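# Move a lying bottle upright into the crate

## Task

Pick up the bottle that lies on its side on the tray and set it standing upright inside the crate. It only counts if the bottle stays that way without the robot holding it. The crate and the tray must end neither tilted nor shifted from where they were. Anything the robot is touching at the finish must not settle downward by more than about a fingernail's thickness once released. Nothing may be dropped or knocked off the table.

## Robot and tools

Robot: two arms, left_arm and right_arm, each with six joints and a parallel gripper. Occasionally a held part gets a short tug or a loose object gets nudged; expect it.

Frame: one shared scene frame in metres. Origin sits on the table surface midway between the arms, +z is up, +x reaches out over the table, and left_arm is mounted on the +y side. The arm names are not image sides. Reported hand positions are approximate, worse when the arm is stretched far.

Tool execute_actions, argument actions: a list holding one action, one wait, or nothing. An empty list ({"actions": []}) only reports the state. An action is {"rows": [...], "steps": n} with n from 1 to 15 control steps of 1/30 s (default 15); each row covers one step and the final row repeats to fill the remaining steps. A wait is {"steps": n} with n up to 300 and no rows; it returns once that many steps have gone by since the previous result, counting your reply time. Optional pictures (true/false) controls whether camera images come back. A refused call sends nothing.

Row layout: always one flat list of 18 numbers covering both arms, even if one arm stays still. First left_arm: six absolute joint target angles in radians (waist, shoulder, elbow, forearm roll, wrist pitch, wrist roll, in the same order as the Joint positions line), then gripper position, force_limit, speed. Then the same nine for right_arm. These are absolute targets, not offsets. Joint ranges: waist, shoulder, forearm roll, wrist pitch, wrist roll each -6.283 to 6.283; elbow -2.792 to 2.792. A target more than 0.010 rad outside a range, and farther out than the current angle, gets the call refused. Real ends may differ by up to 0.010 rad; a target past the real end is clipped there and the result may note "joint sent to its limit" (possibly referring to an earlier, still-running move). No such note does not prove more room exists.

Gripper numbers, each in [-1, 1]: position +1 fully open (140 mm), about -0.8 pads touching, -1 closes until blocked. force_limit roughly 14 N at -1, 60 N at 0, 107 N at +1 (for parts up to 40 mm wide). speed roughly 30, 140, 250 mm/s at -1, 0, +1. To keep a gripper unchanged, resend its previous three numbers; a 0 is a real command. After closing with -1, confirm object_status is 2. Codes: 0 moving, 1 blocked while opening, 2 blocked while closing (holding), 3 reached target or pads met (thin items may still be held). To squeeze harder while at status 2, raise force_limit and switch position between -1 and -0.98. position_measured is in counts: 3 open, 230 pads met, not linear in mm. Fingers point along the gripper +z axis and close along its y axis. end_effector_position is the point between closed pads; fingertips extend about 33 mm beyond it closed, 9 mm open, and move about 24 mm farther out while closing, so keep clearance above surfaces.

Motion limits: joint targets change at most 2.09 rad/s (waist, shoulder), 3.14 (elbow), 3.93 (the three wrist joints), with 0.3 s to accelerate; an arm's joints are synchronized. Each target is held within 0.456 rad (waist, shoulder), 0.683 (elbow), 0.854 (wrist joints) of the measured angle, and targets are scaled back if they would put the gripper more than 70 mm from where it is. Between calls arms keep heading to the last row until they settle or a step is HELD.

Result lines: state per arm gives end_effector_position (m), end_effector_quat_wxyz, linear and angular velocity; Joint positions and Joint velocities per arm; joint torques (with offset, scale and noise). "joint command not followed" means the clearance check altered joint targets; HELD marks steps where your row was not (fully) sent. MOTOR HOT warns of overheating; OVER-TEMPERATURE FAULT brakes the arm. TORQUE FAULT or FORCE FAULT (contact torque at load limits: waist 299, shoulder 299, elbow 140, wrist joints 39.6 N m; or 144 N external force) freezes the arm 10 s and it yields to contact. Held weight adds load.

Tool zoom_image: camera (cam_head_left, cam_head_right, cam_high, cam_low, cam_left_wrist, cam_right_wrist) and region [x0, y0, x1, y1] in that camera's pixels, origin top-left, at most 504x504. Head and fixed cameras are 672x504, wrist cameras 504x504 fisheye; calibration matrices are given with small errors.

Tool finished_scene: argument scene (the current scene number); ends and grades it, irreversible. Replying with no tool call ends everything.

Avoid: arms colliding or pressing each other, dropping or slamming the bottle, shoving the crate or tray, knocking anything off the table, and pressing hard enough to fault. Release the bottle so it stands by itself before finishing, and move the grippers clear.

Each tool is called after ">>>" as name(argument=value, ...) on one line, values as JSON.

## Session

>>> execute_actions(actions=[])

Scene clock: 0.00 s of 6600.00 s.
left_arm: end_effector_position=(+0.7406, +0.5884, +0.3709) position_measured=3 object_status=3 end_effector_quat_wxyz=(-0.377, +0.531, +0.756, -0.066) end_effector_velocity=(+0.000, +0.000, -0.000) end_effector_angular_velocity=(+0.000, -0.000, +0.001) | right_arm: end_effector_position=(+0.6916, +0.4537, +0.1453) position_measured=3 object_status=3 end_effector_quat_wxyz=(+0.338, +0.796, +0.295, +0.406) end_effector_velocity=(-0.000, +0.000, +0.000) end_effector_angular_velocity=(+0.001, -0.000, -0.000)
Joint positions: left_arm=[-0.005  0.516  1.209  0.3    2.148 -0.359] | right_arm=[ 1.358  1.008  0.912 -1.143  1.403  2.401]
Joint velocities: left_arm=[ 0.     0.001 -0.    -0.    -0.    -0.001] | right_arm=[ 0. -0. -0.  0.  0.  0.]
Joint torques (N m, as the joint torque sensors report them, + toward a larger angle): no reading
camera_calibration (this result's frames):
cam_left_wrist: T_world_to_cam=[[0.696552, 0.643025, -0.318331, -0.779216], [0.536391, -0.761341, -0.364203, 0.198167], [-0.47655, 0.0829365, -0.875226, 0.816147], [0, 0, 0, 1]] pos_world=[0.825404, 0.584239, 0.538438]
cam_right_wrist: T_world_to_cam=[[0.115865, -0.640251, 0.759378, 0.0878853], [-0.829983, -0.48238, -0.280069, 0.843291], [0.545623, -0.59782, -0.587288, 0.163342], [0, 0, 0, 1]] pos_world=[0.600611, 0.560704, 0.26537]

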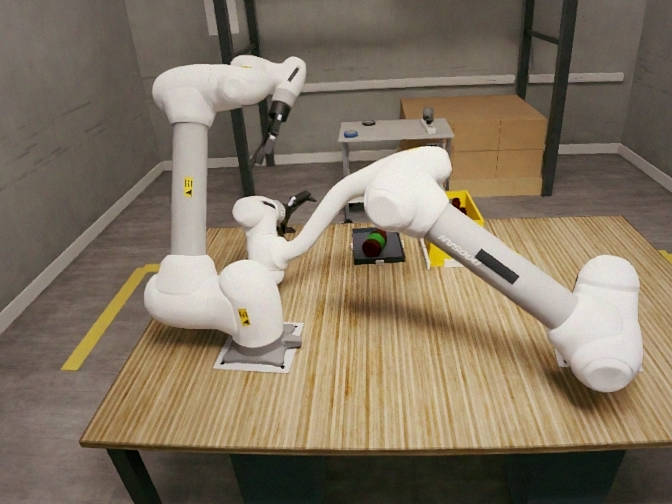

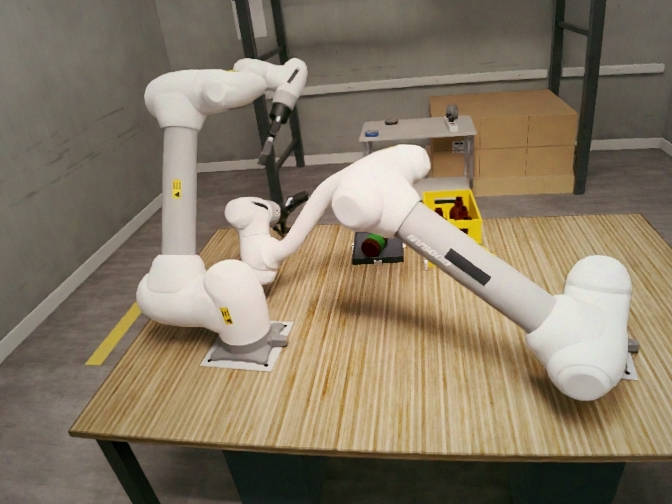

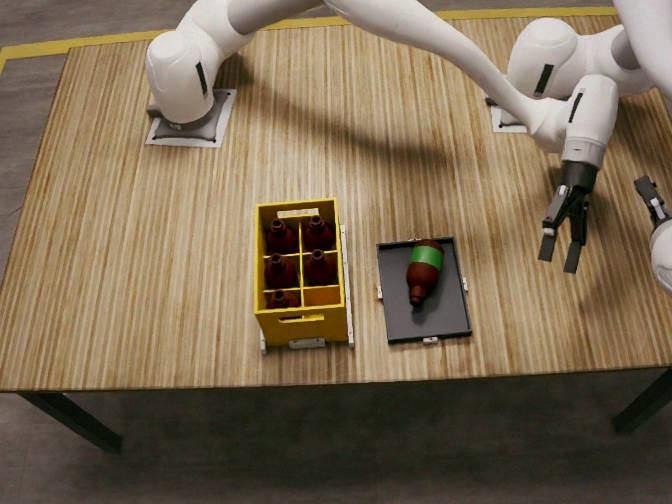

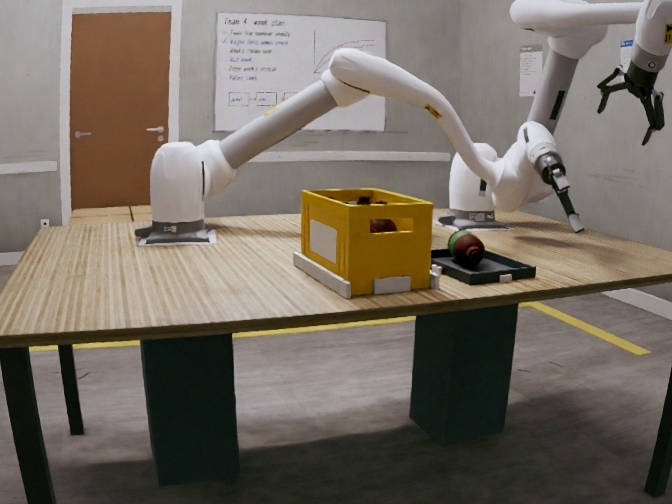

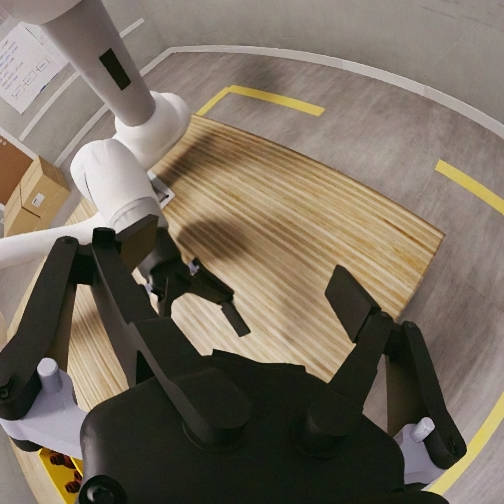

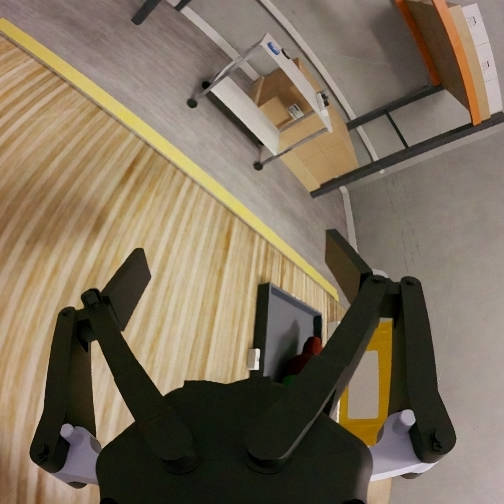

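>>> execute_actions(actions=[{"rows":[[-0.005,0.516,1.209,0.3,2.148,-0.359,1,0,0,1.2,0.2,1.6,-1.143,1.403,2.401,1,0,0]]}], pictures=false)

>>> execute_actions(actions=[{"steps":30}], pictures=false)

>>> execute_actions(actions=[{"rows":[[-0.005,0.516,1.209,0.3,2.148,-0.359,1,0,0,-0.4,0.0,1.6,-1.143,1.403,2.401,1,0,0]]}], pictures=false)

>>> execute_actions(actions=[{"steps":75}])

>>> zoom_image(camera="cam_high", region=[240, 180, 500, 375])

Scene clock: 14.60 s of 6600.00 s.
left_arm: end_effector_position=(+0.7408, +0.5881, +0.3707) position_measured=3 object_status=3 end_effector_quat_wxyz=(-0.377, +0.532, +0.756, -0.066) end_effector_velocity=(-0.000, -0.001, +0.000) end_effector_angular_velocity=(-0.002, -0.000, -0.001) | right_arm: end_effector_position=(+0.7041, +0.2938, +0.2382) position_measured=3 object_status=3 end_effector_quat_wxyz=(+0.371, +0.801, +0.281, +0.376) end_effector_velocity=(-0.013, -0.312, +0.294) end_effector_angular_velocity=(+0.061, -0.028, -0.127)
Joint positions: left_arm=[-0.005  0.516  1.209  0.3    2.148 -0.359] | right_arm=[ 1.285  0.748  1.231 -1.143  1.403  2.401]
Joint velocities: left_arm=[-0.001 -0.001  0.001 -0.002 -0.     0.   ] | right_arm=[-0.127 -0.616  0.549 -0.    -0.     0.001]
Joint torques (N m, as the joint torque sensors report them, + toward a larger angle): left_arm=[ -5.68 -89.26 -40.93   4.29   2.1    0.55] | right_arm=[  -1.21 -109.63  -38.71   -0.68    0.55    0.73]
Steps of this call (steps 1 to 90: nothing new was sent; then 11.10 s passed at rest; steps 91 to 105: all 15 steps of this action). Readings (joint positions | what the end effector reports):
91: left_arm=[-0.005 0.516 1.209 0.300 2.148 -0.359] | right_arm=[1.358 1.008 0.912 -1.143 1.403 2.401] | left_arm position_measured=3 object_status=3 | right_arm position_measured=3 object_status=3
92: left_arm=[-0.005 0.516 1.209 0.300 2.148 -0.359] | right_arm=[1.357 1.005 0.917 -1.143 1.403 2.401] | left_arm position_measured=3 object_status=3 | right_arm position_measured=3 object_status=3
94: left_arm=[-0.005 0.516 1.209 0.300 2.148 -0.359] | right_arm=[1.348 0.978 0.959 -1.143 1.403 2.401] | left_arm position_measured=3 object_status=3 | right_arm position_measured=3 object_status=3
98: left_arm=[-0.005 0.516 1.209 0.300 2.148 -0.359] | right_arm=[1.320 0.892 1.078 -1.143 1.403 2.401] | left_arm position_measured=3 object_status=3 | right_arm position_measured=3 object_status=3
105: the state above

Scene clock: 15.60 s of 6600.00 s.
left_arm: end_effector_position=(+0.7408, +0.5880, +0.3707) position_measured=3 object_status=3 end_effector_quat_wxyz=(-0.377, +0.532, +0.756, -0.066) end_effector_velocity=(+0.000, -0.000, -0.000) end_effector_angular_velocity=(-0.002, +0.002, -0.002) | right_arm: end_effector_position=(+0.6457, +0.0287, +0.4879) position_measured=3 object_status=3 end_effector_quat_wxyz=(+0.333, +0.823, +0.201, +0.414) end_effector_velocity=(-0.001, -0.004, +0.002) end_effector_angular_velocity=(+0.001, -0.002, -0.001)
Joint positions: left_arm=[-0.005  0.516  1.209  0.3    2.148 -0.359] | right_arm=[ 1.2    0.201  1.6   -1.143  1.403  2.401]
Joint velocities: left_arm=[-0.     0.001 -0.    -0.     0.     0.002] | right_arm=[-0.001 -0.007  0.005 -0.002 -0.    -0.   ]
Joint torques (N m, as the joint torque sensors report them, + toward a larger angle): left_arm=[ -4.86 -89.57 -41.32   4.22   1.75   0.51] | right_arm=[ -1.84 -64.04 -38.77  -0.96  -0.01   0.81]
Steps of this call (steps 1 to 30: the robot went on to your last target). Readings (joint positions | what the end effector reports):
1: left_arm=[-0.005 0.516 1.209 0.300 2.148 -0.359] | right_arm=[1.281 0.727 1.250 -1.143 1.403 2.401] | left_arm position_measured=3 object_status=3 | right_arm position_measured=3 object_status=3
2: left_arm=[-0.005 0.516 1.209 0.300 2.148 -0.359] | right_arm=[1.277 0.706 1.267 -1.143 1.403 2.401] | left_arm position_measured=3 object_status=3 | right_arm position_measured=3 object_status=3
4: left_arm=[-0.005 0.516 1.209 0.300 2.148 -0.359] | right_arm=[1.269 0.664 1.299 -1.143 1.403 2.401] | left_arm position_measured=3 object_status=3 | right_arm position_measured=3 object_status=3
8: left_arm=[-0.005 0.516 1.209 0.300 2.148 -0.359] | right_arm=[1.257 0.581 1.354 -1.143 1.403 2.401] | left_arm position_measured=3 object_status=3 | right_arm position_measured=3 object_status=3
30: the state above

Scene clock: 16.10 s of 6600.00 s.
left_arm: end_effector_position=(+0.7408, +0.5880, +0.3707) position_measured=3 object_status=3 end_effector_quat_wxyz=(-0.377, +0.532, +0.756, -0.066) end_effector_velocity=(+0.000, +0.000, +0.001) end_effector_angular_velocity=(+0.000, -0.003, +0.002) | right_arm: end_effector_position=(+0.7192, -0.1425, +0.5464) position_measured=3 object_status=3 end_effector_quat_wxyz=(+0.355, +0.842, +0.078, +0.399) end_effector_velocity=(+0.130, -0.410, +0.103) end_effector_angular_velocity=(+0.111, -0.108, -0.568)
Joint positions: left_arm=[-0.005  0.516  1.209  0.3    2.148 -0.359] | right_arm=[ 0.962  0.114  1.6   -1.143  1.403  2.401]
Joint velocities: left_arm=[ 0.001 -0.001 -0.001 -0.    -0.    -0.001] | right_arm=[-0.568 -0.154 -0.001 -0.003  0.    -0.   ]
Joint torques (N m, as the joint torque sensors report them, + toward a larger angle): left_arm=[ -4.07 -91.21 -40.58   4.43   1.81   0.35] | right_arm=[ -4.71 -53.41 -39.96  -0.89  -0.13   0.8 ]
Steps of this call (steps 1 to 15: all 15 steps of this action). Readings (joint positions | what the end effector reports):
1: left_arm=[-0.005 0.516 1.209 0.300 2.148 -0.359] | right_arm=[1.200 0.200 1.600 -1.143 1.403 2.401] | left_arm position_measured=3 object_status=3 | right_arm position_measured=3 object_status=3
2: left_arm=[-0.005 0.516 1.209 0.300 2.148 -0.359] | right_arm=[1.197 0.199 1.600 -1.143 1.403 2.401] | left_arm position_measured=3 object_status=3 | right_arm position_measured=3 object_status=3
4: left_arm=[-0.005 0.516 1.209 0.300 2.148 -0.359] | right_arm=[1.170 0.187 1.600 -1.143 1.403 2.401] | left_arm position_measured=3 object_status=3 | right_arm position_measured=3 object_status=3
8: left_arm=[-0.005 0.516 1.209 0.300 2.148 -0.359] | right_arm=[1.093 0.156 1.600 -1.143 1.403 2.401] | left_arm position_measured=3 object_status=3 | right_arm position_measured=3 object_status=3
15: the state above

Scene clock: 18.60 s of 6600.00 s.
left_arm: end_effector_position=(+0.7408, +0.5880, +0.3707) position_measured=3 object_status=3 end_effector_quat_wxyz=(-0.377, +0.532, +0.756, -0.066) end_effector_velocity=(-0.000, +0.000, +0.000) end_effector_angular_velocity=(+0.000, +0.001, -0.000) | right_arm: end_effector_position=(+0.4609, -0.9844, +0.6186) position_measured=3 object_status=3 end_effector_quat_wxyz=(+0.525, +0.682, -0.491, +0.134) end_effector_velocity=(-0.001, -0.000, -0.001) end_effector_angular_velocity=(-0.000, +0.001, -0.001)
Joint positions: left_arm=[-0.005  0.516  1.209  0.3    2.148 -0.359] | right_arm=[-0.4   -0.     1.6   -1.143  1.403  2.401]
Joint velocities: left_arm=[0.    0.    0.    0.001 0.    0.   ] | right_arm=[-0.001 -0.     0.002 -0.001  0.     0.   ]
Joint torques (N m, as the joint torque sensors report them, + toward a larger angle): left_arm=[ -4.15 -90.97 -41.07   4.57   1.86   0.59] | right_arm=[ -3.79 -42.69 -41.46  -0.87  -0.47   0.87]
Steps of this call (steps 1 to 75: the robot went on to your last target). Readings (joint positions | what the end effector reports):
1: left_arm=[-0.005 0.516 1.209 0.300 2.148 -0.359] | right_arm=[0.942 0.109 1.600 -1.143 1.403 2.401] | left_arm position_measured=3 object_status=3 | right_arm position_measured=3 object_status=3
2: left_arm=[-0.005 0.516 1.209 0.300 2.148 -0.359] | right_arm=[0.923 0.104 1.600 -1.143 1.403 2.401] | left_arm position_measured=3 object_status=3 | right_arm position_measured=3 object_status=3
4: left_arm=[-0.005 0.516 1.209 0.300 2.148 -0.359] | right_arm=[0.884 0.094 1.600 -1.143 1.403 2.401] | left_arm position_measured=3 object_status=3 | right_arm position_measured=3 object_status=3
8: left_arm=[-0.005 0.516 1.209 0.300 2.148 -0.359] | right_arm=[0.805 0.078 1.600 -1.143 1.403 2.401] | left_arm position_measured=3 object_status=3 | right_arm position_measured=3 object_status=3
75: the state above
camera_calibration (this result's frames):
cam_left_wrist: T_world_to_cam=[[0.696822, 0.642539, -0.318722, -0.778969], [0.535878, -0.761754, -0.364094, 0.198358], [-0.476732, 0.0829127, -0.87513, 0.816177], [0, 0, 0, 1]] pos_world=[0.825604, 0.583947, 0.538207]
cam_right_wrist: T_world_to_cam=[[-0.830618, 0.114671, 0.544908, 0.146507], [-0.211856, 0.839899, -0.499687, 1.24327], [-0.514967, -0.530491, -0.673341, 0.315782], [0, 0, 0, 1]] pos_world=[0.547704, -0.893504, 0.754044]

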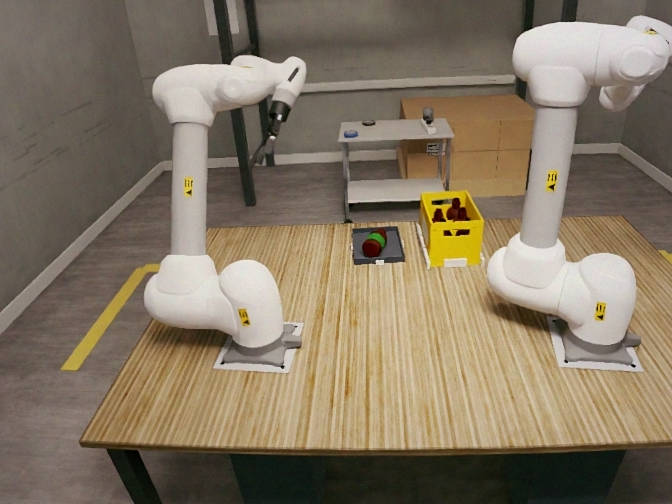

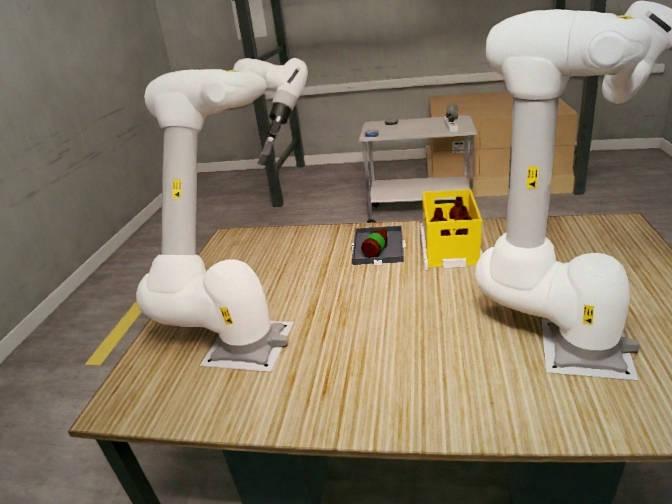

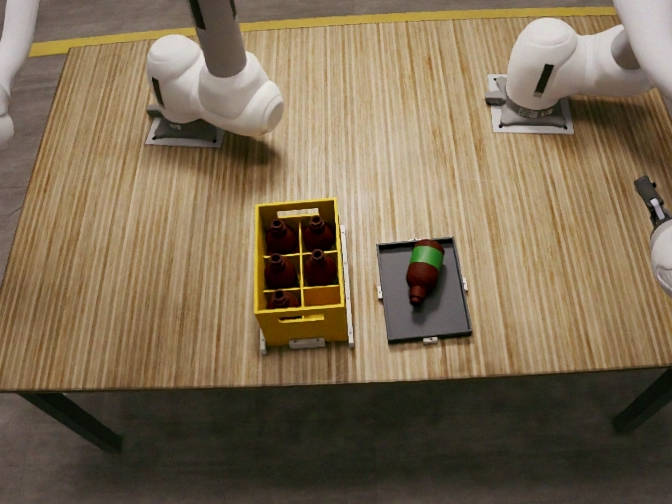

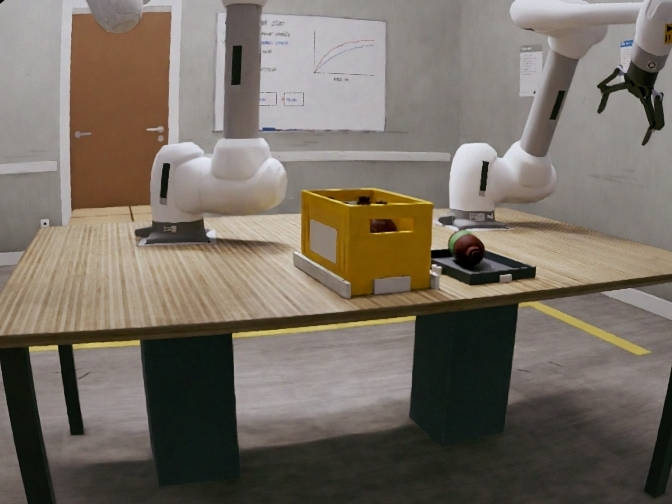

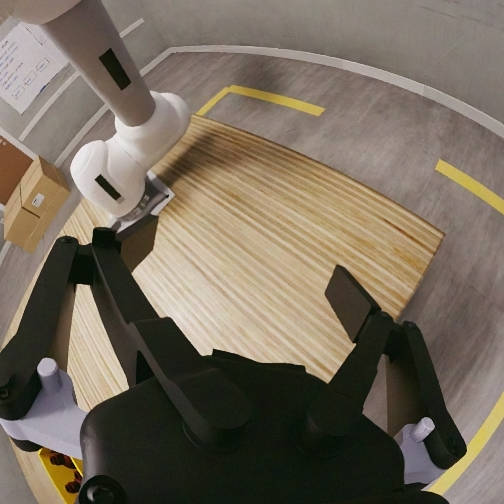

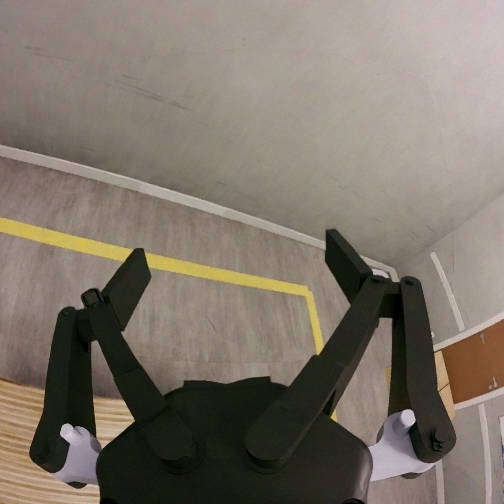

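Region (240, 180, 500, 375) of cam_high's 672x504 image, scaled by 1.938, with more detail than that image has; it fills the top 378 rows of this view, and the rest is white.

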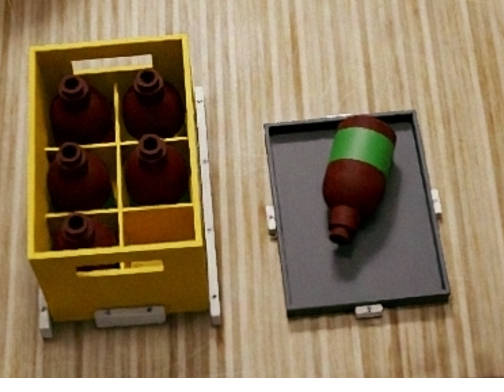

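>>> execute_actions(actions=[])

Scene clock: 47.23 s of 6600.00 s.
left_arm: end_effector_position=(+0.7408, +0.5880, +0.3707) position_measured=3 object_status=3 end_effector_quat_wxyz=(-0.377, +0.532, +0.756, -0.066) end_effector_velocity=(+0.000, +0.000, +0.001) end_effector_angular_velocity=(+0.001, -0.003, +0.000) | right_arm: end_effector_position=(+0.4609, -0.9844, +0.6186) position_measured=3 object_status=3 end_effector_quat_wxyz=(+0.525, +0.682, -0.491, +0.134) end_effector_velocity=(+0.001, -0.000, -0.000) end_effector_angular_velocity=(+0.001, -0.001, +0.000)
Joint positions: left_arm=[-0.005  0.516  1.209  0.3    2.148 -0.359] | right_arm=[-0.4   -0.     1.6   -1.143  1.403  2.401]
Joint velocities: left_arm=[ 0.    -0.001 -0.     0.001 -0.002 -0.001] | right_arm=[-0.     0.001 -0.002  0.001 -0.    -0.   ]
Joint torques (N m, as the joint torque sensors report them, + toward a larger angle): left_arm=[ -3.83 -91.14 -40.1    4.52   1.71   0.54] | right_arm=[ -2.89 -42.29 -41.48  -0.88  -0.44   0.7 ]
Steps of this call (steps 1 to 15: the robot went on to your last target; steps 16 to 90: nothing new was sent; then 25.63 s passed at rest). Readings (joint positions | what the end effector reports):
1: left_arm=[-0.005 0.516 1.209 0.300 2.148 -0.359] | right_arm=[-0.400 -0.000 1.600 -1.143 1.403 2.401] | left_arm position_measured=3 object_status=3 | right_arm position_measured=3 object_status=3
2: left_arm=[-0.005 0.516 1.209 0.300 2.148 -0.359] | right_arm=[-0.400 -0.000 1.600 -1.143 1.403 2.401] | left_arm position_measured=3 object_status=3 | right_arm position_measured=3 object_status=3
4: left_arm=[-0.005 0.516 1.209 0.300 2.148 -0.359] | right_arm=[-0.400 -0.000 1.600 -1.143 1.403 2.401] | left_arm position_measured=3 object_status=3 | right_arm position_measured=3 object_status=3
8: left_arm=[-0.005 0.516 1.209 0.300 2.148 -0.359] | right_arm=[-0.400 -0.000 1.600 -1.143 1.403 2.401] | left_arm position_measured=3 object_status=3 | right_arm position_measured=3 object_status=3
90: the state above
All arms were judged still, so your last target was given up. Only a new action makes them travel on or press farther. Fingers that are still opening or closing keep moving.
camera_calibration (this result's frames):
cam_left_wrist: T_world_to_cam=[[0.696822, 0.642539, -0.318722, -0.778969], [0.535878, -0.761754, -0.364094, 0.198358], [-0.476732, 0.0829127, -0.87513, 0.816176], [0, 0, 0, 1]] pos_world=[0.825604, 0.583947, 0.538207]
cam_right_wrist: T_world_to_cam=[[-0.830616, 0.114688, 0.544907, 0.146516], [-0.211837, 0.839904, -0.499685, 1.24328], [-0.514978, -0.530478, -0.673343, 0.315773], [0, 0, 0, 1]] pos_world=[0.547688, -0.893531, 0.754036]

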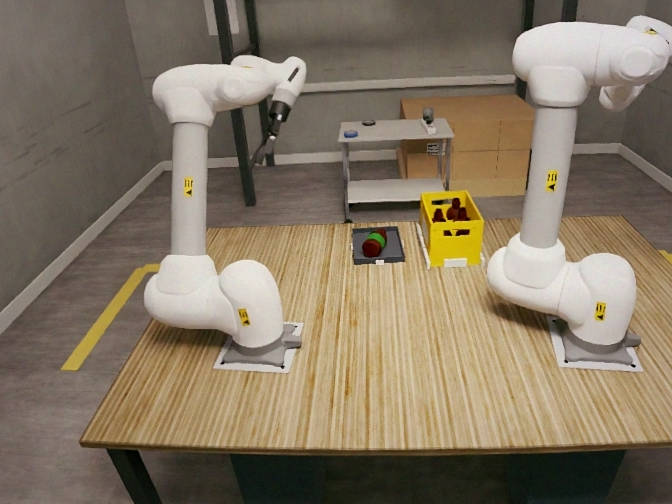

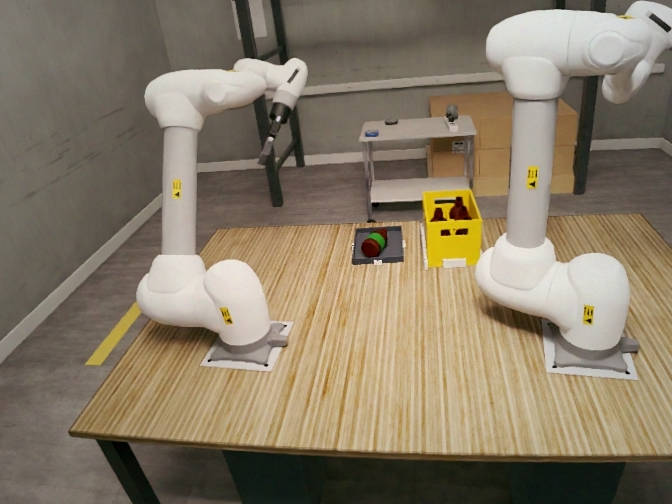

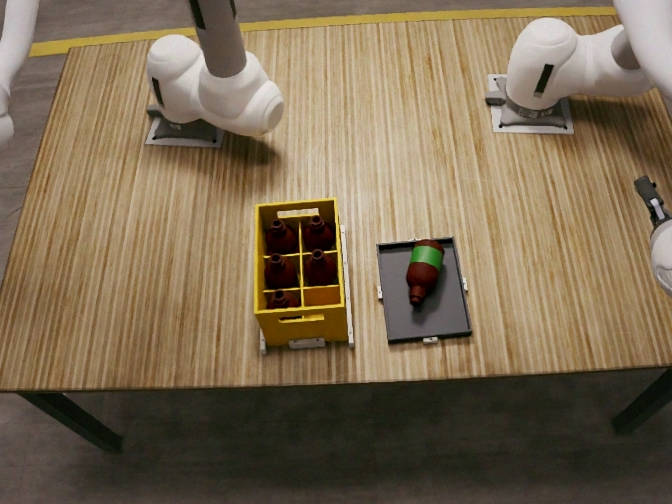

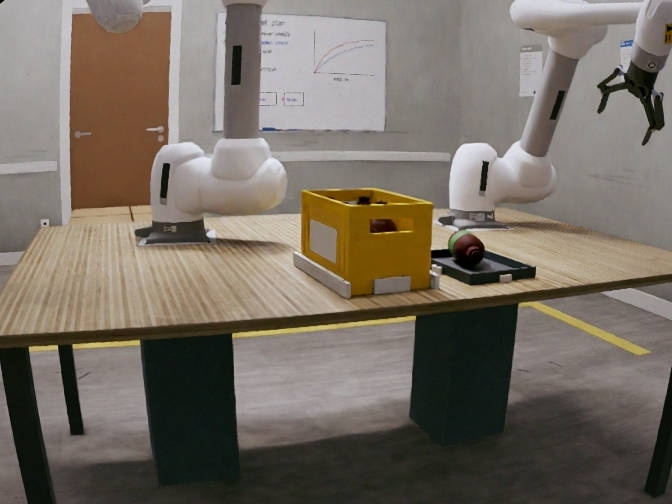

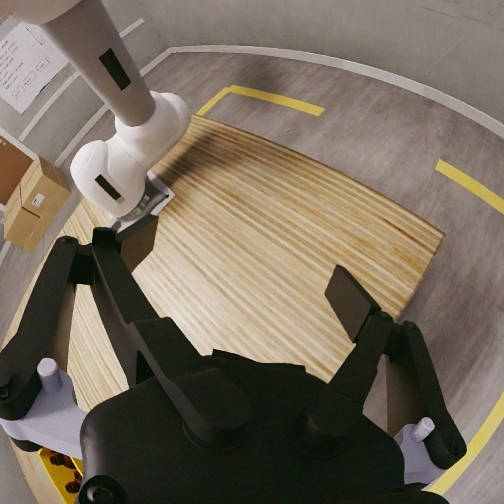

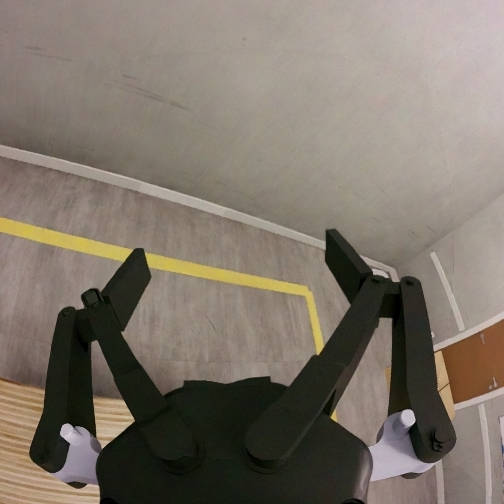

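>>> execute_actions(actions=[{"rows":[[-0.4763,0.4883,1.5303,-0.124,1.634,1.39,0.47,0,0,-0.4,0,1.6,-1.143,1.403,2.401,1,0,0]]}], pictures=false)

>>> execute_actions(actions=[{"steps":60}])

Scene clock: 64.70 s of 6600.00 s.
left_arm: end_effector_position=(+0.7298, +0.4162, +0.2769) position_measured=70 object_status=0 end_effector_quat_wxyz=(-0.281, +0.777, +0.543, -0.151) end_effector_velocity=(-0.080, -0.369, -0.184) end_effector_angular_velocity=(-1.049, +0.243, -1.306) | right_arm: end_effector_position=(+0.4609, -0.9844, +0.6186) position_measured=3 object_status=3 end_effector_quat_wxyz=(+0.525, +0.682, -0.491, +0.134) end_effector_velocity=(-0.000, +0.000, -0.002) end_effector_angular_velocity=(+0.003, +0.001, +0.000)
Joint positions: left_arm=[-0.203  0.504  1.345  0.121  1.931  0.076] | right_arm=[-0.4    0.     1.6   -1.143  1.403  2.401]
Joint velocities: left_arm=[-0.417 -0.024  0.284 -0.375 -0.452  1.178] | right_arm=[-0.     0.     0.002  0.002  0.    -0.   ]
Joint torques (N m, as the joint torque sensors report them, + toward a larger angle): left_arm=[ -2.35 -91.16 -39.98   4.05   1.82   0.28] | right_arm=[ -3.03 -42.61 -41.73  -0.87  -0.37   0.82]
Steps of this call (steps 1 to 90: nothing new was sent; then 13.97 s passed at rest; steps 91 to 105: all 15 steps of this action). Readings (joint positions | what the end effector reports):
91: left_arm=[-0.005 0.516 1.209 0.300 2.148 -0.359] | right_arm=[-0.400 0.000 1.600 -1.143 1.403 2.401] | left_arm position_measured=3 object_status=0 | right_arm position_measured=3 object_status=3
92: left_arm=[-0.008 0.516 1.211 0.297 2.145 -0.353] | right_arm=[-0.400 0.000 1.600 -1.143 1.403 2.401] | left_arm position_measured=5 object_status=0 | right_arm position_measured=3 object_status=3
94: left_arm=[-0.035 0.514 1.230 0.272 2.114 -0.302] | right_arm=[-0.400 0.000 1.600 -1.143 1.403 2.401] | left_arm position_measured=20 object_status=0 | right_arm position_measured=3 object_status=3
98: left_arm=[-0.100 0.510 1.275 0.213 2.043 -0.175] | right_arm=[-0.400 0.000 1.600 -1.143 1.403 2.401] | left_arm position_measured=51 object_status=0 | right_arm position_measured=3 object_status=3
105: the state above

Scene clock: 66.70 s of 6600.00 s.
left_arm: end_effector_position=(+0.6303, +0.1856, +0.1703) position_measured=70 object_status=3 end_effector_quat_wxyz=(-0.034, +0.951, -0.167, -0.257) end_effector_velocity=(-0.000, +0.000, +0.000) end_effector_angular_velocity=(+0.001, +0.000, -0.000) | right_arm: end_effector_position=(+0.4609, -0.9844, +0.6186) position_measured=3 object_status=3 end_effector_quat_wxyz=(+0.525, +0.682, -0.491, +0.134) end_effector_velocity=(+0.000, +0.000, +0.000) end_effector_angular_velocity=(+0.000, -0.001, +0.000)
Joint positions: left_arm=[-0.476  0.488  1.53  -0.124  1.634  1.39 ] | right_arm=[-0.4    0.     1.6   -1.143  1.403  2.401]
Joint velocities: left_arm=[-0.    -0.    -0.     0.001  0.001 -0.001] | right_arm=[-0.    -0.    -0.001  0.    -0.    -0.   ]
Joint torques (N m, as the joint torque sensors report them, + toward a larger angle): left_arm=[ -3.44 -84.85 -37.02   3.46   1.44   0.5 ] | right_arm=[ -2.42 -42.69 -41.77  -0.83  -0.45   0.81]
Steps of this call (steps 1 to 45: the robot went on to your last target; steps 46 to 60: nothing new was sent). Readings (joint positions | what the end effector reports):
1: left_arm=[-0.217 0.504 1.354 0.108 1.916 0.117] | right_arm=[-0.400 0.000 1.600 -1.143 1.403 2.401] | left_arm position_measured=70 object_status=3 | right_arm position_measured=3 object_status=3
2: left_arm=[-0.231 0.503 1.363 0.096 1.901 0.159] | right_arm=[-0.400 0.000 1.600 -1.143 1.403 2.401] | left_arm position_measured=70 object_status=3 | right_arm position_measured=3 object_status=3
4: left_arm=[-0.258 0.501 1.382 0.072 1.871 0.249] | right_arm=[-0.400 0.000 1.600 -1.143 1.403 2.401] | left_arm position_measured=70 object_status=3 | right_arm position_measured=3 object_status=3
8: left_arm=[-0.310 0.498 1.417 0.025 1.815 0.453] | right_arm=[-0.400 0.000 1.600 -1.143 1.403 2.401] | left_arm position_measured=70 object_status=3 | right_arm position_measured=3 object_status=3
60: the state above
All arms were judged still, so your last target was given up. Only a new action makes them travel on or press farther. Fingers that are still opening or closing keep moving.
camera_calibration (this result's frames):
cam_left_wrist: T_world_to_cam=[[-0.0787997, -0.992019, -0.0984294, 0.24746], [-0.677867, -0.019076, 0.734937, 0.318088], [-0.73095, 0.124635, -0.670954, 0.739163], [0, 0, 0, 1]] pos_world=[0.775412, 0.159428, 0.286527]
cam_right_wrist: T_world_to_cam=[[-0.830609, 0.114683, 0.54492, 0.146511], [-0.211844, 0.839909, -0.499675, 1.24328], [-0.514987, -0.530473, -0.67334, 0.315776], [0, 0, 0, 1]] pos_world=[0.547696, -0.893536, 0.754026]

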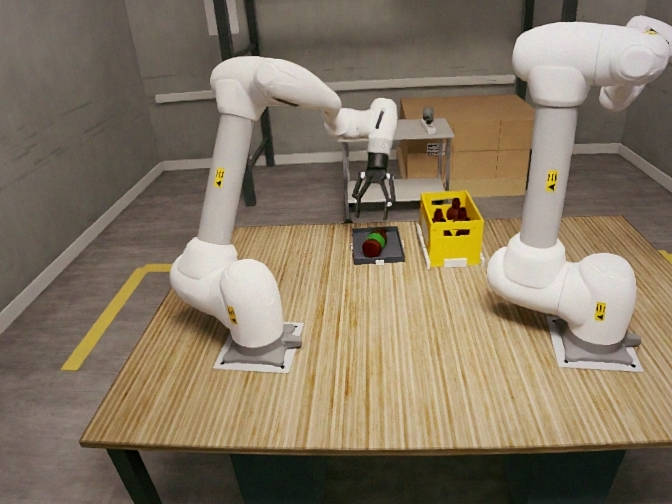

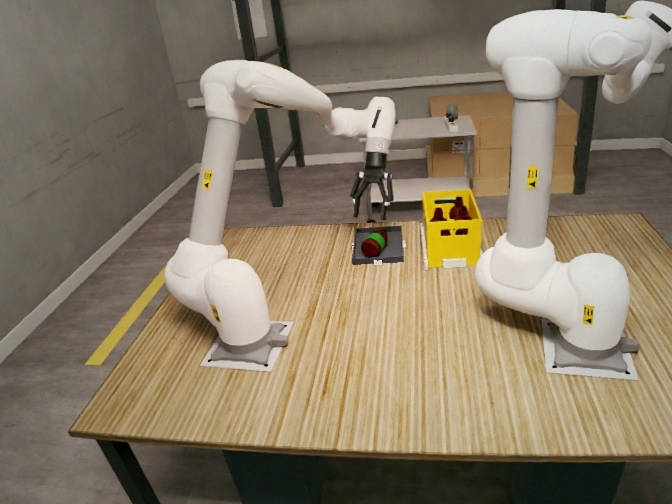

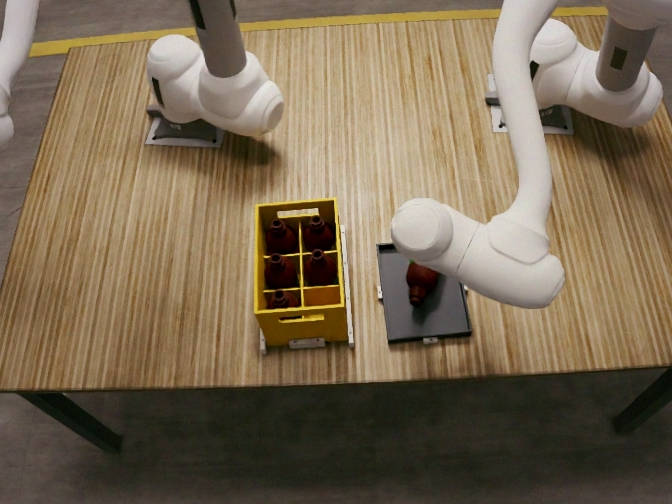

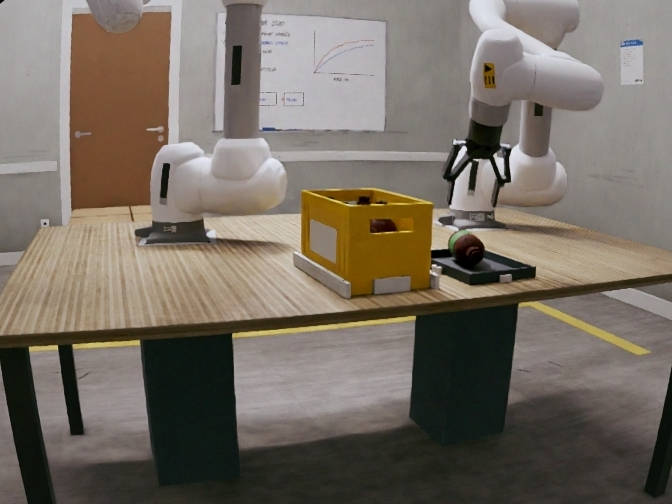

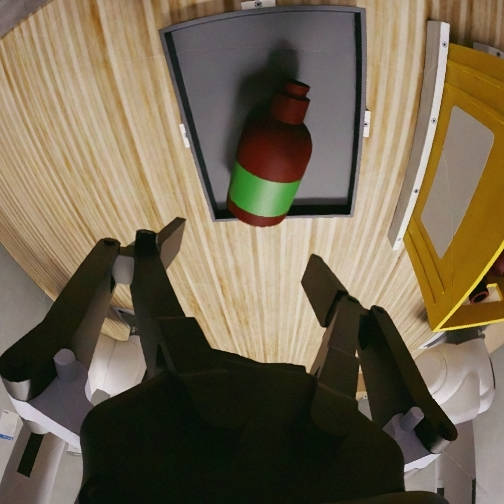

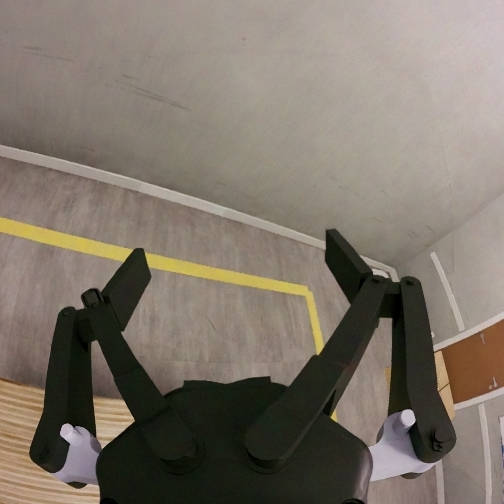

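>>> execute_actions(actions=[{"rows":[[-0.494,0.4883,1.5303,-0.124,1.634,1.37,0.47,0,0,-0.4,0,1.6,-1.143,1.403,2.401,1,0,0]],"steps":10}], pictures=false)

>>> execute_actions(actions=[{"rows":[[-0.494,0.56,1.5965,-0.1244,1.496,1.355,0.47,0,0,-0.4,0,1.6,-1.143,1.403,2.401,1,0,0]]}], pictures=false)

>>> execute_actions(actions=[{"steps":20}])

Scene clock: 82.60 s of 6600.00 s.
left_arm: end_effector_position=(+0.6243, +0.1762, +0.1702) position_measured=70 object_status=3 end_effector_quat_wxyz=(-0.039, +0.951, -0.166, -0.257) end_effector_velocity=(-0.001, -0.001, -0.001) end_effector_angular_velocity=(+0.002, +0.002, +0.003) | right_arm: end_effector_position=(+0.4609, -0.9844, +0.6186) position_measured=3 object_status=3 end_effector_quat_wxyz=(+0.525, +0.682, -0.491, +0.134) end_effector_velocity=(-0.000, +0.000, -0.002) end_effector_angular_velocity=(+0.002, +0.001, -0.000)
Joint positions: left_arm=[-0.494  0.488  1.53  -0.124  1.634  1.37 ] | right_arm=[-0.4    0.     1.6   -1.143  1.403  2.401]
Joint velocities: left_arm=[-0.001  0.001  0.    -0.001  0.    -0.005] | right_arm=[ 0.     0.     0.002  0.001 -0.     0.   ]
Joint torques (N m, as the joint torque sensors report them, + toward a larger angle): left_arm=[ -3.65 -83.49 -36.98   3.38   1.64   0.19] | right_arm=[ -2.92 -41.81 -41.46  -0.85  -0.44   0.77]
Steps of this call (steps 1 to 90: nothing new was sent; then 12.57 s passed at rest; steps 91 to 100: all 10 steps of this action). Readings (joint positions | what the end effector reports):
91: left_arm=[-0.476 0.488 1.530 -0.124 1.634 1.390] | right_arm=[-0.400 0.000 1.600 -1.143 1.403 2.401] | left_arm position_measured=70 object_status=3 | right_arm position_measured=3 object_status=3
92: left_arm=[-0.479 0.488 1.530 -0.124 1.634 1.387] | right_arm=[-0.400 0.000 1.600 -1.143 1.403 2.401] | left_arm position_measured=70 object_status=3 | right_arm position_measured=3 object_status=3
94: left_arm=[-0.490 0.488 1.530 -0.124 1.634 1.375] | right_arm=[-0.400 0.000 1.600 -1.143 1.403 2.401] | left_arm position_measured=70 object_status=3 | right_arm position_measured=3 object_status=3
98: left_arm=[-0.494 0.488 1.530 -0.124 1.634 1.370] | right_arm=[-0.400 0.000 1.600 -1.143 1.403 2.401] | left_arm position_measured=70 object_status=3 | right_arm position_measured=3 object_status=3
100: the state above

Scene clock: 83.10 s of 6600.00 s.
left_arm: end_effector_position=(+0.6249, +0.1756, +0.0810) position_measured=70 object_status=3 end_effector_quat_wxyz=(-0.042, +0.954, -0.151, -0.255) end_effector_velocity=(-0.000, +0.000, -0.002) end_effector_angular_velocity=(+0.001, -0.000, -0.000) | right_arm: end_effector_position=(+0.4609, -0.9844, +0.6186) position_measured=3 object_status=3 end_effector_quat_wxyz=(+0.525, +0.682, -0.491, +0.134) end_effector_velocity=(+0.000, -0.000, -0.000) end_effector_angular_velocity=(+0.001, -0.001, -0.000)
Joint positions: left_arm=[-0.494  0.56   1.596 -0.124  1.496  1.355] | right_arm=[-0.4    0.     1.6   -1.143  1.403  2.401]
Joint velocities: left_arm=[ 0.     0.001  0.002  0.001 -0.003  0.   ] | right_arm=[-0.     0.001 -0.001  0.001  0.     0.   ]
Joint torques (N m, as the joint torque sensors report them, + toward a larger angle): left_arm=[ -4.25 -83.91 -34.21   3.09   1.31   0.51] | right_arm=[ -2.96 -42.34 -42.02  -0.9   -0.44   0.76]
Steps of this call (steps 1 to 15: all 15 steps of this action). Readings (joint positions | what the end effector reports):
1: left_arm=[-0.494 0.488 1.530 -0.124 1.634 1.370] | right_arm=[-0.400 0.000 1.600 -1.143 1.403 2.401] | left_arm position_measured=70 object_status=3 | right_arm position_measured=3 object_status=3
2: left_arm=[-0.494 0.491 1.533 -0.124 1.628 1.369] | right_arm=[-0.400 0.000 1.600 -1.143 1.403 2.401] | left_arm position_measured=70 object_status=3 | right_arm position_measured=3 object_status=3
4: left_arm=[-0.494 0.516 1.556 -0.124 1.579 1.364] | right_arm=[-0.400 0.000 1.600 -1.143 1.403 2.401] | left_arm position_measured=70 object_status=3 | right_arm position_measured=3 object_status=3
8: left_arm=[-0.494 0.557 1.593 -0.124 1.503 1.356] | right_arm=[-0.400 0.000 1.600 -1.143 1.403 2.401] | left_arm position_measured=70 object_status=3 | right_arm position_measured=3 object_status=3
15: the state above

Scene clock: 83.77 s of 6600.00 s.
left_arm: end_effector_position=(+0.6248, +0.1757, +0.0809) position_measured=70 object_status=3 end_effector_quat_wxyz=(-0.042, +0.954, -0.151, -0.255) end_effector_velocity=(+0.002, +0.000, +0.000) end_effector_angular_velocity=(+0.000, -0.003, -0.002) | right_arm: end_effector_position=(+0.4609, -0.9844, +0.6186) position_measured=3 object_status=3 end_effector_quat_wxyz=(+0.525, +0.682, -0.491, +0.134) end_effector_velocity=(+0.000, +0.000, -0.001) end_effector_angular_velocity=(+0.002, +0.000, -0.000)
Joint positions: left_arm=[-0.494  0.56   1.597 -0.124  1.496  1.355] | right_arm=[-0.4    0.     1.6   -1.143  1.403  2.401]
Joint velocities: left_arm=[ 0.     0.    -0.002  0.003 -0.001  0.001] | right_arm=[0.    0.    0.001 0.002 0.    0.001]
Joint torques (N m, as the joint torque sensors report them, + toward a larger angle): left_arm=[ -3.2  -88.28 -33.51   3.03   1.38   0.4 ] | right_arm=[ -3.49 -41.8  -41.38  -0.83  -0.44   0.68]
Steps of this call (steps 1 to 15: the robot went on to your last target; steps 16 to 20: nothing new was sent). Readings (joint positions | what the end effector reports):
1: left_arm=[-0.494 0.560 1.596 -0.124 1.496 1.355] | right_arm=[-0.400 0.000 1.600 -1.143 1.403 2.401] | left_arm position_measured=70 object_status=3 | right_arm position_measured=3 object_status=3
2: left_arm=[-0.494 0.560 1.596 -0.124 1.496 1.355] | right_arm=[-0.400 0.000 1.600 -1.143 1.403 2.401] | left_arm position_measured=70 object_status=3 | right_arm position_measured=3 object_status=3
4: left_arm=[-0.494 0.560 1.596 -0.124 1.496 1.355] | right_arm=[-0.400 0.000 1.600 -1.143 1.403 2.401] | left_arm position_measured=70 object_status=3 | right_arm position_measured=3 object_status=3
8: left_arm=[-0.494 0.560 1.596 -0.124 1.496 1.355] | right_arm=[-0.400 0.000 1.600 -1.143 1.403 2.401] | left_arm position_measured=70 object_status=3 | right_arm position_measured=3 object_status=3
20: the state above
All arms were judged still, so your last target was given up. Only a new action makes them travel on or press farther. Fingers that are still opening or closing keep moving.
camera_calibration (this result's frames):
cam_left_wrist: T_world_to_cam=[[-0.0504, -0.99115, -0.122809, 0.212448], [-0.683342, -0.055454, 0.727989, 0.390238], [-0.728357, 0.120611, -0.674499, 0.67578], [0, 0, 0, 1]] pos_world=[0.769582, 0.150701, 0.197815]
cam_right_wrist: T_world_to_cam=[[-0.830609, 0.114683, 0.544919, 0.146511], [-0.211844, 0.839909, -0.499676, 1.24328], [-0.514987, -0.530473, -0.67334, 0.315776], [0, 0, 0, 1]] pos_world=[0.547696, -0.893536, 0.754026]

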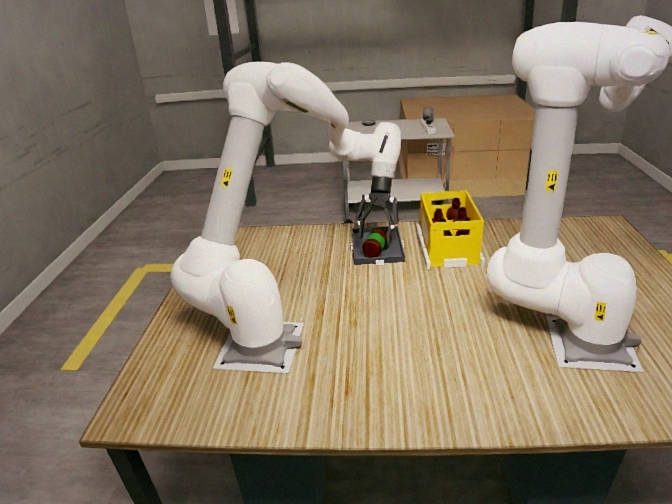

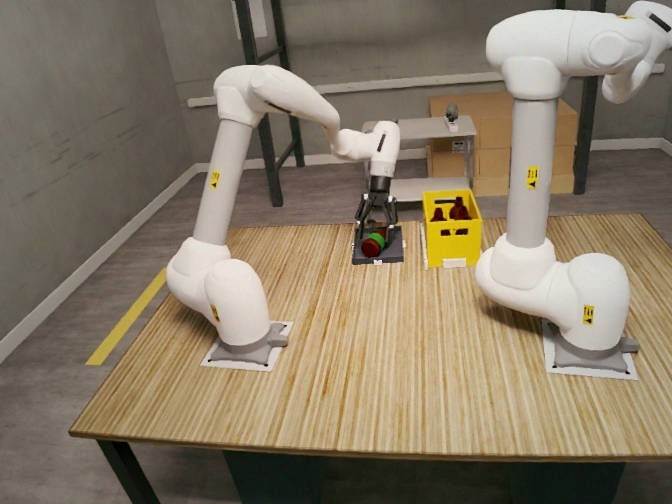

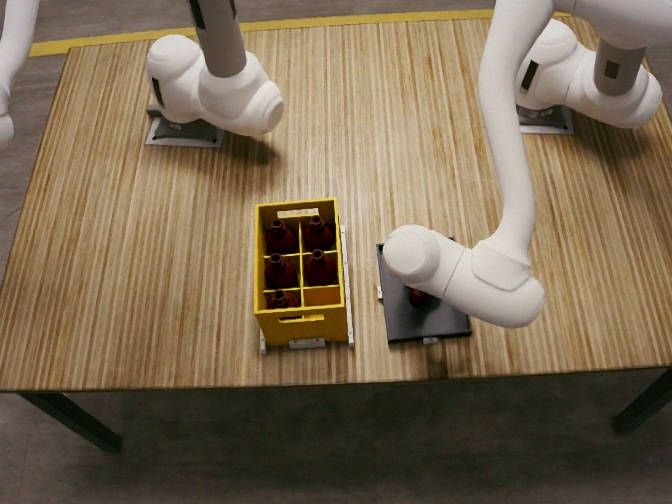

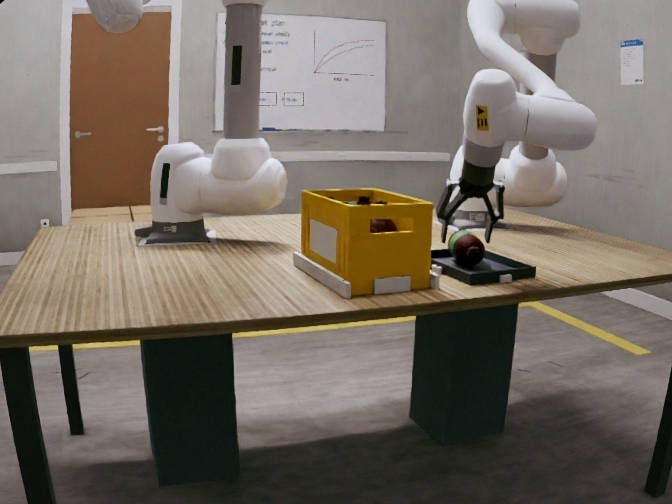

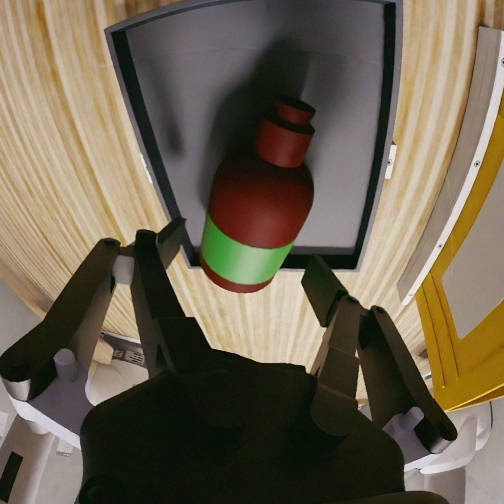

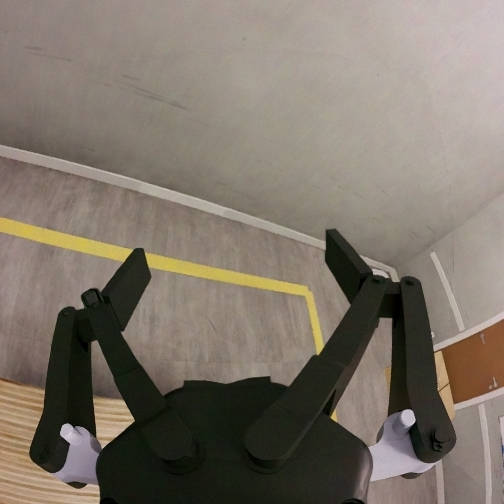

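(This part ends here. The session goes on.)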